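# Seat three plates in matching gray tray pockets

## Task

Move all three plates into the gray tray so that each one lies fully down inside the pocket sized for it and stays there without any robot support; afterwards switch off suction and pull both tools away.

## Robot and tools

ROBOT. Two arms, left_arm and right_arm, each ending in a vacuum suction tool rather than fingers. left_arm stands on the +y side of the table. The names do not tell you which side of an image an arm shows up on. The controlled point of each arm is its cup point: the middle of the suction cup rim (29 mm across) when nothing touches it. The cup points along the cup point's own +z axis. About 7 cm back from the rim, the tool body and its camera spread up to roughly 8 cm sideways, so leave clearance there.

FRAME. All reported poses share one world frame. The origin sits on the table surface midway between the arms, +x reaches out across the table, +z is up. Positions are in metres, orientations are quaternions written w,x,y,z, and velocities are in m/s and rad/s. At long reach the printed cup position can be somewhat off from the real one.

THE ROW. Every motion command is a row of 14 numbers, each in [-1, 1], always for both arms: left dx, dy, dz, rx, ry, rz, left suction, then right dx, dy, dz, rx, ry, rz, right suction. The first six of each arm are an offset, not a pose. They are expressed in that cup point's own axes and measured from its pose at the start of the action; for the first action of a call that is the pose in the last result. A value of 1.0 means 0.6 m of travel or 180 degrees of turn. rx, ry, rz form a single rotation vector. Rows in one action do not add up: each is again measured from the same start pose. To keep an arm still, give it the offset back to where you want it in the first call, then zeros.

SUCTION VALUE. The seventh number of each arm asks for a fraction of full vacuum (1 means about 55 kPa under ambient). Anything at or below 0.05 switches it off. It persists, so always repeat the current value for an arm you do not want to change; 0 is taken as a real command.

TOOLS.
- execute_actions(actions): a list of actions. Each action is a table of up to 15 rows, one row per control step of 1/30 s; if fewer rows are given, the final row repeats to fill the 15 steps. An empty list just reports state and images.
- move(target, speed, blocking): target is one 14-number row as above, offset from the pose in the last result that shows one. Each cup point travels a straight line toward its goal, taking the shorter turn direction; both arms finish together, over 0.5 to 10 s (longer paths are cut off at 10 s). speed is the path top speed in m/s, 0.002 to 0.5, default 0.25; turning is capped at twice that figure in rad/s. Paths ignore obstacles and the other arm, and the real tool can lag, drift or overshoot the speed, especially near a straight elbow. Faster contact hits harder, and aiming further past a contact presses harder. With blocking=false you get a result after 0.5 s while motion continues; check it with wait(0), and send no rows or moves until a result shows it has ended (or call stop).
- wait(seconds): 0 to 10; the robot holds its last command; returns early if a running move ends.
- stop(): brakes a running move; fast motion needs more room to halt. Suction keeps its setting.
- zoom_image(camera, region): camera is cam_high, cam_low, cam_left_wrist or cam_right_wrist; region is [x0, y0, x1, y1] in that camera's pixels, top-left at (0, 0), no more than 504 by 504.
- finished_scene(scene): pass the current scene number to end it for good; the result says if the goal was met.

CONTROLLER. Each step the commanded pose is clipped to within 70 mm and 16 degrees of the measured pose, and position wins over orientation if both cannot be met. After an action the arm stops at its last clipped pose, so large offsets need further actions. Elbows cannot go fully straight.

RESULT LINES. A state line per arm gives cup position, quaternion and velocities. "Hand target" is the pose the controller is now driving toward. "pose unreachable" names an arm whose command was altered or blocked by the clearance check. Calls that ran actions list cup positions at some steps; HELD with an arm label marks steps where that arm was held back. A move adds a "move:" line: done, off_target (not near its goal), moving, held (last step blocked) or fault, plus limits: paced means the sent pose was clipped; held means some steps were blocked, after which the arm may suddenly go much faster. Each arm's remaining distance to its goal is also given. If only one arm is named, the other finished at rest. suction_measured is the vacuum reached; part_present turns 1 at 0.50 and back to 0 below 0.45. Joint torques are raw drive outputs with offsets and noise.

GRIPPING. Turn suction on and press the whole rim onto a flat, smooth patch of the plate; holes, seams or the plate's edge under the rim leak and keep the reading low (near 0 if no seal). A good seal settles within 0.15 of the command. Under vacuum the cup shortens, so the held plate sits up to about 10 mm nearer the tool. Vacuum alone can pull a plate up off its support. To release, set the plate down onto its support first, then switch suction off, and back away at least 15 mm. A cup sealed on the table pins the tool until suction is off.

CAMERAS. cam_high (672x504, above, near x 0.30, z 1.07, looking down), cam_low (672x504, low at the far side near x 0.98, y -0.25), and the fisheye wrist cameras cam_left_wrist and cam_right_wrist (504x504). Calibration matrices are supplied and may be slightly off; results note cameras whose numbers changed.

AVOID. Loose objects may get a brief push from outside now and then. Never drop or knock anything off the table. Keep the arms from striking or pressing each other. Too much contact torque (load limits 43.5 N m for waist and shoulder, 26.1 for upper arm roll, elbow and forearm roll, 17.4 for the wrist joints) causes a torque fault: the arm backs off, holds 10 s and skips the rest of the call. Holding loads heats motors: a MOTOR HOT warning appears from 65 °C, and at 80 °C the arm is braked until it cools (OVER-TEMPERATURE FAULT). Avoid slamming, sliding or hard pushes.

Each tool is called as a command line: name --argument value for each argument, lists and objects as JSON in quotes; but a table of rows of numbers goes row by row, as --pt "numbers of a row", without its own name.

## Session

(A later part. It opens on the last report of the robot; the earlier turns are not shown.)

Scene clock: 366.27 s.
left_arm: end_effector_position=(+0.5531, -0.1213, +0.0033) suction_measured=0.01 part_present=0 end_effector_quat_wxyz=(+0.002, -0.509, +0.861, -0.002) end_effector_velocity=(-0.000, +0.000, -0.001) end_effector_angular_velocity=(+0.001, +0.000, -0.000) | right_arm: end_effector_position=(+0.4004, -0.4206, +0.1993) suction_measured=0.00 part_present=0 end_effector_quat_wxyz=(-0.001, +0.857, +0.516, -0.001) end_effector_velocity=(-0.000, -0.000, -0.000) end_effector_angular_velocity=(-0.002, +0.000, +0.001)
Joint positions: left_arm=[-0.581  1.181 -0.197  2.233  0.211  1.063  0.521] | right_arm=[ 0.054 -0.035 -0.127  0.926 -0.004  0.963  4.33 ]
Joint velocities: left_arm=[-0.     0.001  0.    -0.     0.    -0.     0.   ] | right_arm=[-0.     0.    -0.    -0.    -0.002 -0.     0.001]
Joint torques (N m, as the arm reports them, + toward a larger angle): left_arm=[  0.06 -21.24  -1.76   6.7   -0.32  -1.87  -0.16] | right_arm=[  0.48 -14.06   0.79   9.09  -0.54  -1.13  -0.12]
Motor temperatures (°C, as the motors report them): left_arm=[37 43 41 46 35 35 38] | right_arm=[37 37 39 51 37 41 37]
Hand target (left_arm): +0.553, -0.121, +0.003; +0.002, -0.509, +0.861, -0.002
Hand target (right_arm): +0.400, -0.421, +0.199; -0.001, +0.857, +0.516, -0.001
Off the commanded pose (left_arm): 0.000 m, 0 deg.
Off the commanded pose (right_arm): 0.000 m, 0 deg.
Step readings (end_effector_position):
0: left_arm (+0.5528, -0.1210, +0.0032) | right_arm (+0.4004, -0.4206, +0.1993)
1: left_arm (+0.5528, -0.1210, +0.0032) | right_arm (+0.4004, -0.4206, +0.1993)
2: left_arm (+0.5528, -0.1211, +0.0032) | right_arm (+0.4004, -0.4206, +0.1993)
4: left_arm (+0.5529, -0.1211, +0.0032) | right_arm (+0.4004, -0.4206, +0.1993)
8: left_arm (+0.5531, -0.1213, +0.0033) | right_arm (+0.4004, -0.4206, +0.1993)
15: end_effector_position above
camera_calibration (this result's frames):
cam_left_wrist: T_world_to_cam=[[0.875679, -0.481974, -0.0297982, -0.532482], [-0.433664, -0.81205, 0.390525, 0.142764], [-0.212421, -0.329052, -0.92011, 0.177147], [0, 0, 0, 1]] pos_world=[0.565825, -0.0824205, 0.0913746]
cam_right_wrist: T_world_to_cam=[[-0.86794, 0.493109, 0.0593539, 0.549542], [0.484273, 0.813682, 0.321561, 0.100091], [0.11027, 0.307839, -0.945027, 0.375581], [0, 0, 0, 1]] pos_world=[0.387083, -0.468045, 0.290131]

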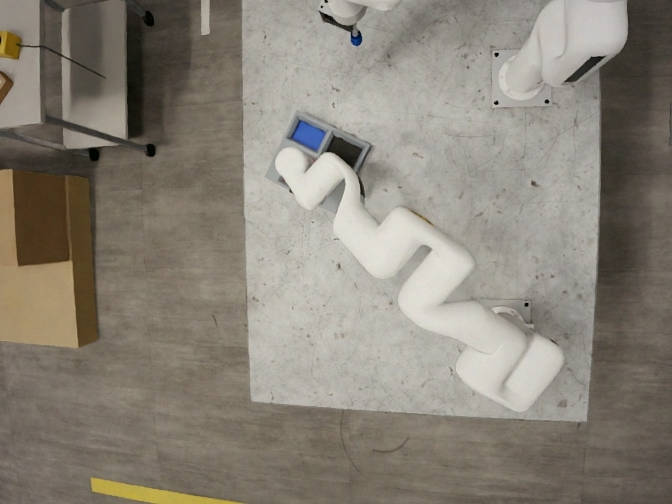

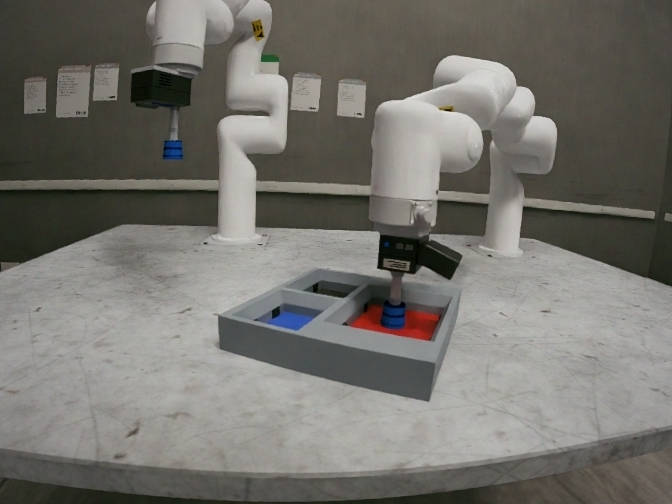

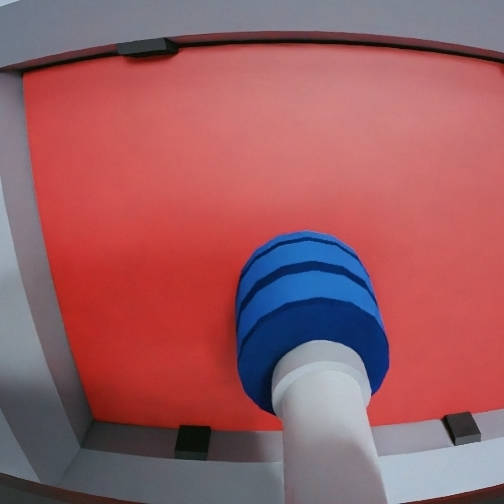

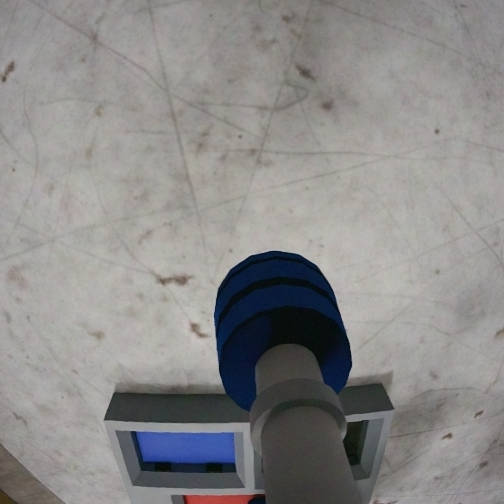

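move --target '[0, 0, -0.09, 0, 0, 0, 0, 0, 0, 0, 0, 0, 0, 0]' --speed 0.2

move --target '[-0.2897, 0.4113, -0.2417, 0, 0, 0, 0, 0, 0, 0, 0, 0, 0, 0]' --speed 0.4

Scene clock: 371.83 s.
left_arm: end_effector_position=(+0.5525, -0.1209, +0.0558) suction_measured=0.01 part_present=0 end_effector_quat_wxyz=(+0.001, -0.509, +0.861, -0.001) end_effector_velocity=(+0.002, -0.002, +0.010) end_effector_angular_velocity=(-0.008, -0.009, +0.000) | right_arm: end_effector_position=(+0.4004, -0.4206, +0.1993) suction_measured=0.00 part_present=0 end_effector_quat_wxyz=(-0.001, +0.857, +0.516, -0.001) end_effector_velocity=(-0.000, +0.000, -0.001) end_effector_angular_velocity=(+0.001, +0.002, +0.000)
Joint positions: left_arm=[-0.577  1.091 -0.206  2.221  0.202  1.144  0.524] | right_arm=[ 0.054 -0.035 -0.127  0.926 -0.004  0.963  4.33 ]
Joint velocities: left_arm=[ 0.001 -0.012 -0.001  0.003 -0.001  0.002  0.001] | right_arm=[ 0.     0.002  0.    -0.     0.001 -0.    -0.   ]
Joint torques (N m, as the arm reports them, + toward a larger angle): left_arm=[  0.35 -35.42  -2.49  13.89   0.02  -1.84   0.13] | right_arm=[  0.2  -14.23   0.66   9.11  -0.49  -1.16  -0.23]
Motor temperatures (°C, as the motors report them): left_arm=[37 42 40 45 35 35 38] | right_arm=[37 37 39 51 37 41 37]
Hand target (left_arm): +0.553, -0.121, +0.057; +0.002, -0.509, +0.860, -0.002
Hand target (right_arm): +0.400, -0.421, +0.199; -0.001, +0.857, +0.516, -0.001
Off the commanded pose (left_arm): 0.002 m, 0 deg.
Off the commanded pose (right_arm): 0.000 m, 0 deg.
move: done
camera_calibration (this result's frames):
cam_left_wrist: T_world_to_cam=[[0.875628, -0.481926, -0.0319721, -0.530047], [-0.432968, -0.812563, 0.39023, 0.121904], [-0.214041, -0.327853, -0.920162, 0.226502], [0, 0, 0, 1]] pos_world=[0.565386, -0.0821295, 0.143901]
cam_right_wrist: T_world_to_cam=[[-0.86794, 0.493109, 0.0593538, 0.549542], [0.484273, 0.813682, 0.321561, 0.100091], [0.11027, 0.307839, -0.945027, 0.375581], [0, 0, 0, 1]] pos_world=[0.387083, -0.468045, 0.290131]

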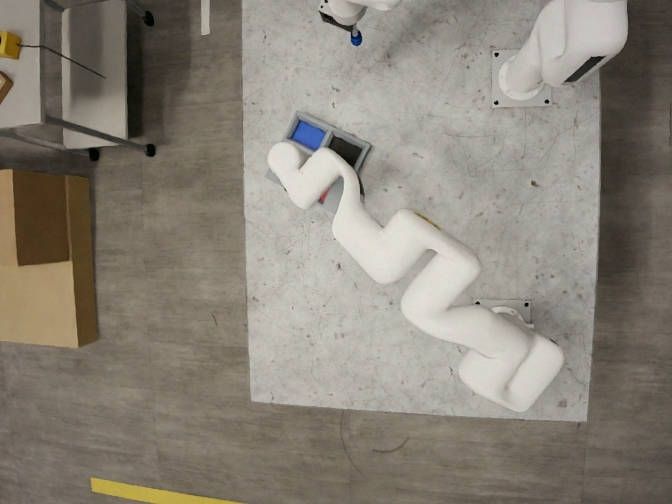

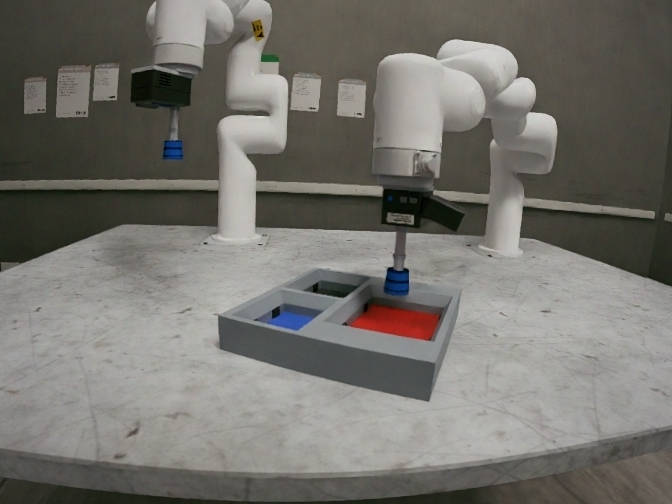

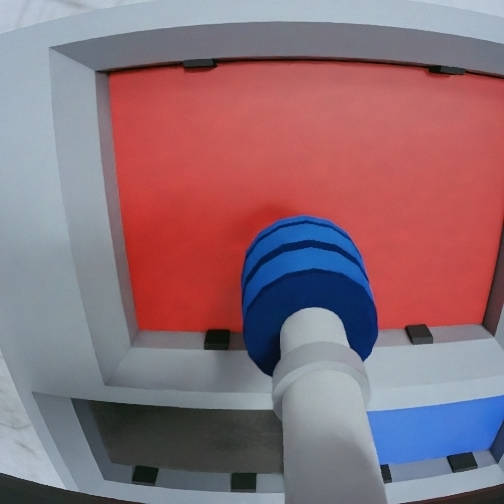

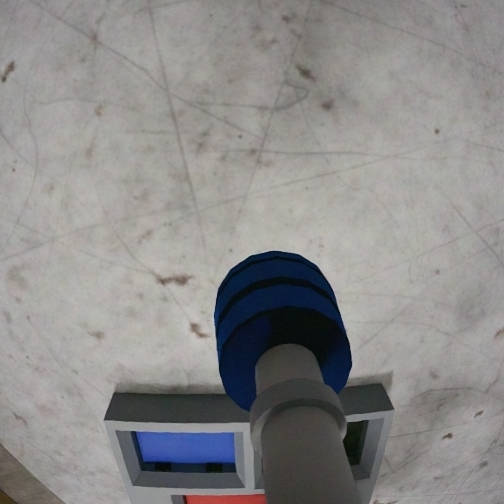

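Scene clock: 373.47 s.
left_arm: end_effector_position=(+0.4194, +0.1504, +0.1999) suction_measured=0.01 part_present=0 end_effector_quat_wxyz=(+0.000, -0.510, +0.860, -0.002) end_effector_velocity=(-0.000, +0.002, +0.003) end_effector_angular_velocity=(-0.002, -0.005, +0.001) | right_arm: end_effector_position=(+0.4004, -0.4206, +0.1993) suction_measured=0.00 part_present=0 end_effector_quat_wxyz=(-0.001, +0.857, +0.516, -0.001) end_effector_velocity=(-0.000, -0.001, -0.001) end_effector_angular_velocity=(-0.001, +0.002, -0.000)
Joint positions: left_arm=[-0.23  -0.026 -0.158  0.937 -0.007  0.96   0.895] | right_arm=[ 0.054 -0.035 -0.127  0.926 -0.004  0.963  4.33 ]
Joint velocities: left_arm=[ 0.002 -0.01   0.002 -0.004 -0.002  0.     0.004] | right_arm=[ 0.     0.001 -0.001  0.    -0.001  0.     0.   ]
Joint torques (N m, as the arm reports them, + toward a larger angle): left_arm=[  0.6  -16.98  -0.53  13.39  -0.31  -1.79   0.02] | right_arm=[ -0.77 -14.35   0.89   9.24  -0.81  -1.18  -0.21]
Motor temperatures (°C, as the motors report them): left_arm=[37 42 40 45 35 35 38] | right_arm=[37 37 39 51 37 41 37]
Hand target (left_arm): +0.419, +0.151, +0.200; +0.000, -0.510, +0.860, -0.002
Hand target (right_arm): +0.400, -0.421, +0.199; -0.001, +0.857, +0.516, -0.001
Off the commanded pose (left_arm): 0.000 m, 0 deg.
Off the commanded pose (right_arm): 0.000 m, 0 deg.
move: done; limits=paced
camera_calibration (this result's frames):
cam_left_wrist: T_world_to_cam=[[0.876305, -0.480652, -0.032604, -0.278428], [-0.431085, -0.812551, 0.392335, 0.227278], [-0.215069, -0.32975, -0.919244, 0.420086], [0, 0, 0, 1]] pos_world=[0.432312, 0.189372, 0.287915]
cam_right_wrist: T_world_to_cam=[[-0.86794, 0.493109, 0.059354, 0.549542], [0.484273, 0.813682, 0.321561, 0.100091], [0.110269, 0.307839, -0.945027, 0.375581], [0, 0, 0, 1]] pos_world=[0.387083, -0.468045, 0.290131]

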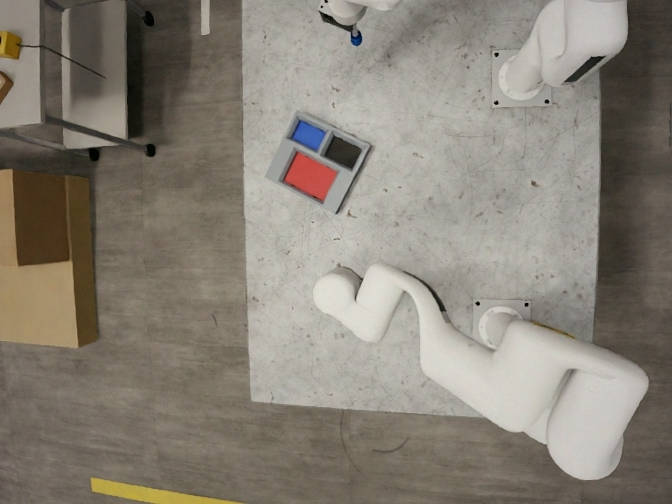

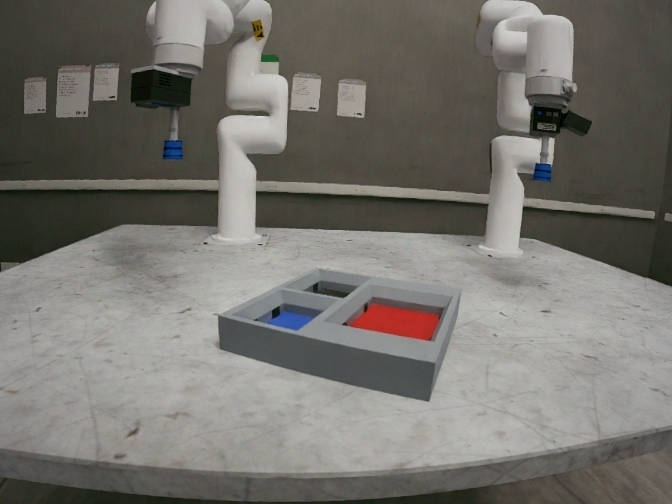

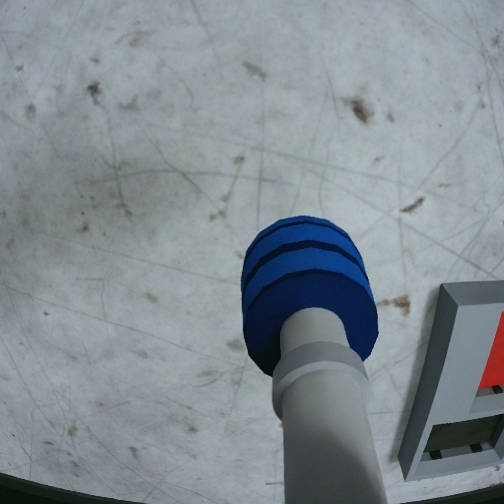

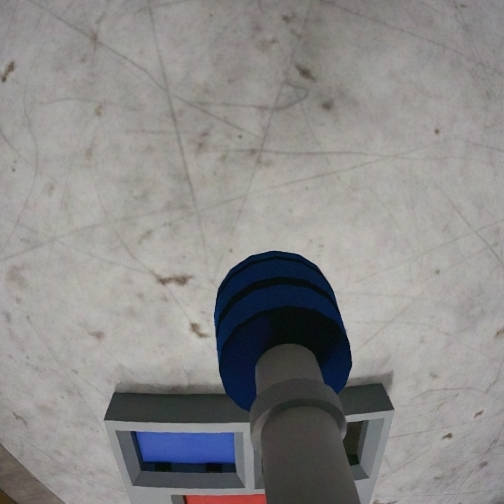

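Let me verify the plates are seated before finishing.

zoom_image --camera "cam_low" --region '[210, 260, 470, 410]'

zoom_image --camera "cam_high" --region '[260, 105, 380, 225]'

Region (210, 260, 470, 410) of cam_low's 672x504 image, scaled by 1.938, with more detail than that image has; it fills the top 291 rows of this view, and the rest is white.

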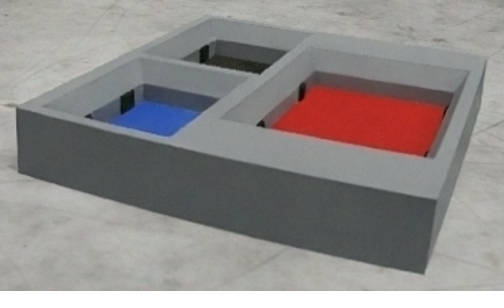

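Region (260, 105, 380, 225) of cam_high's 672x504 image, scaled by 4.200, with more detail than that image has.

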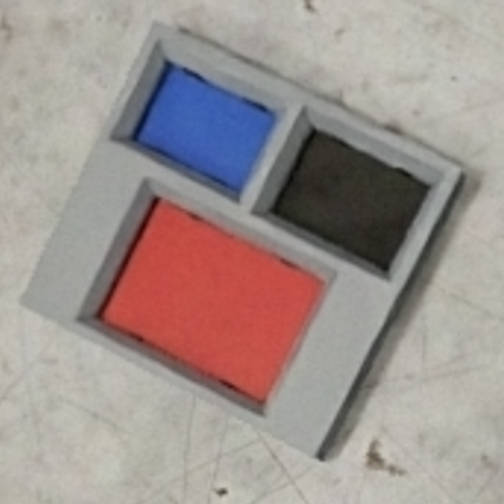

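All three plates are seated in their matching pockets and both arms are clear.

finished_scene --scene 1

The scene is finished: the task was done.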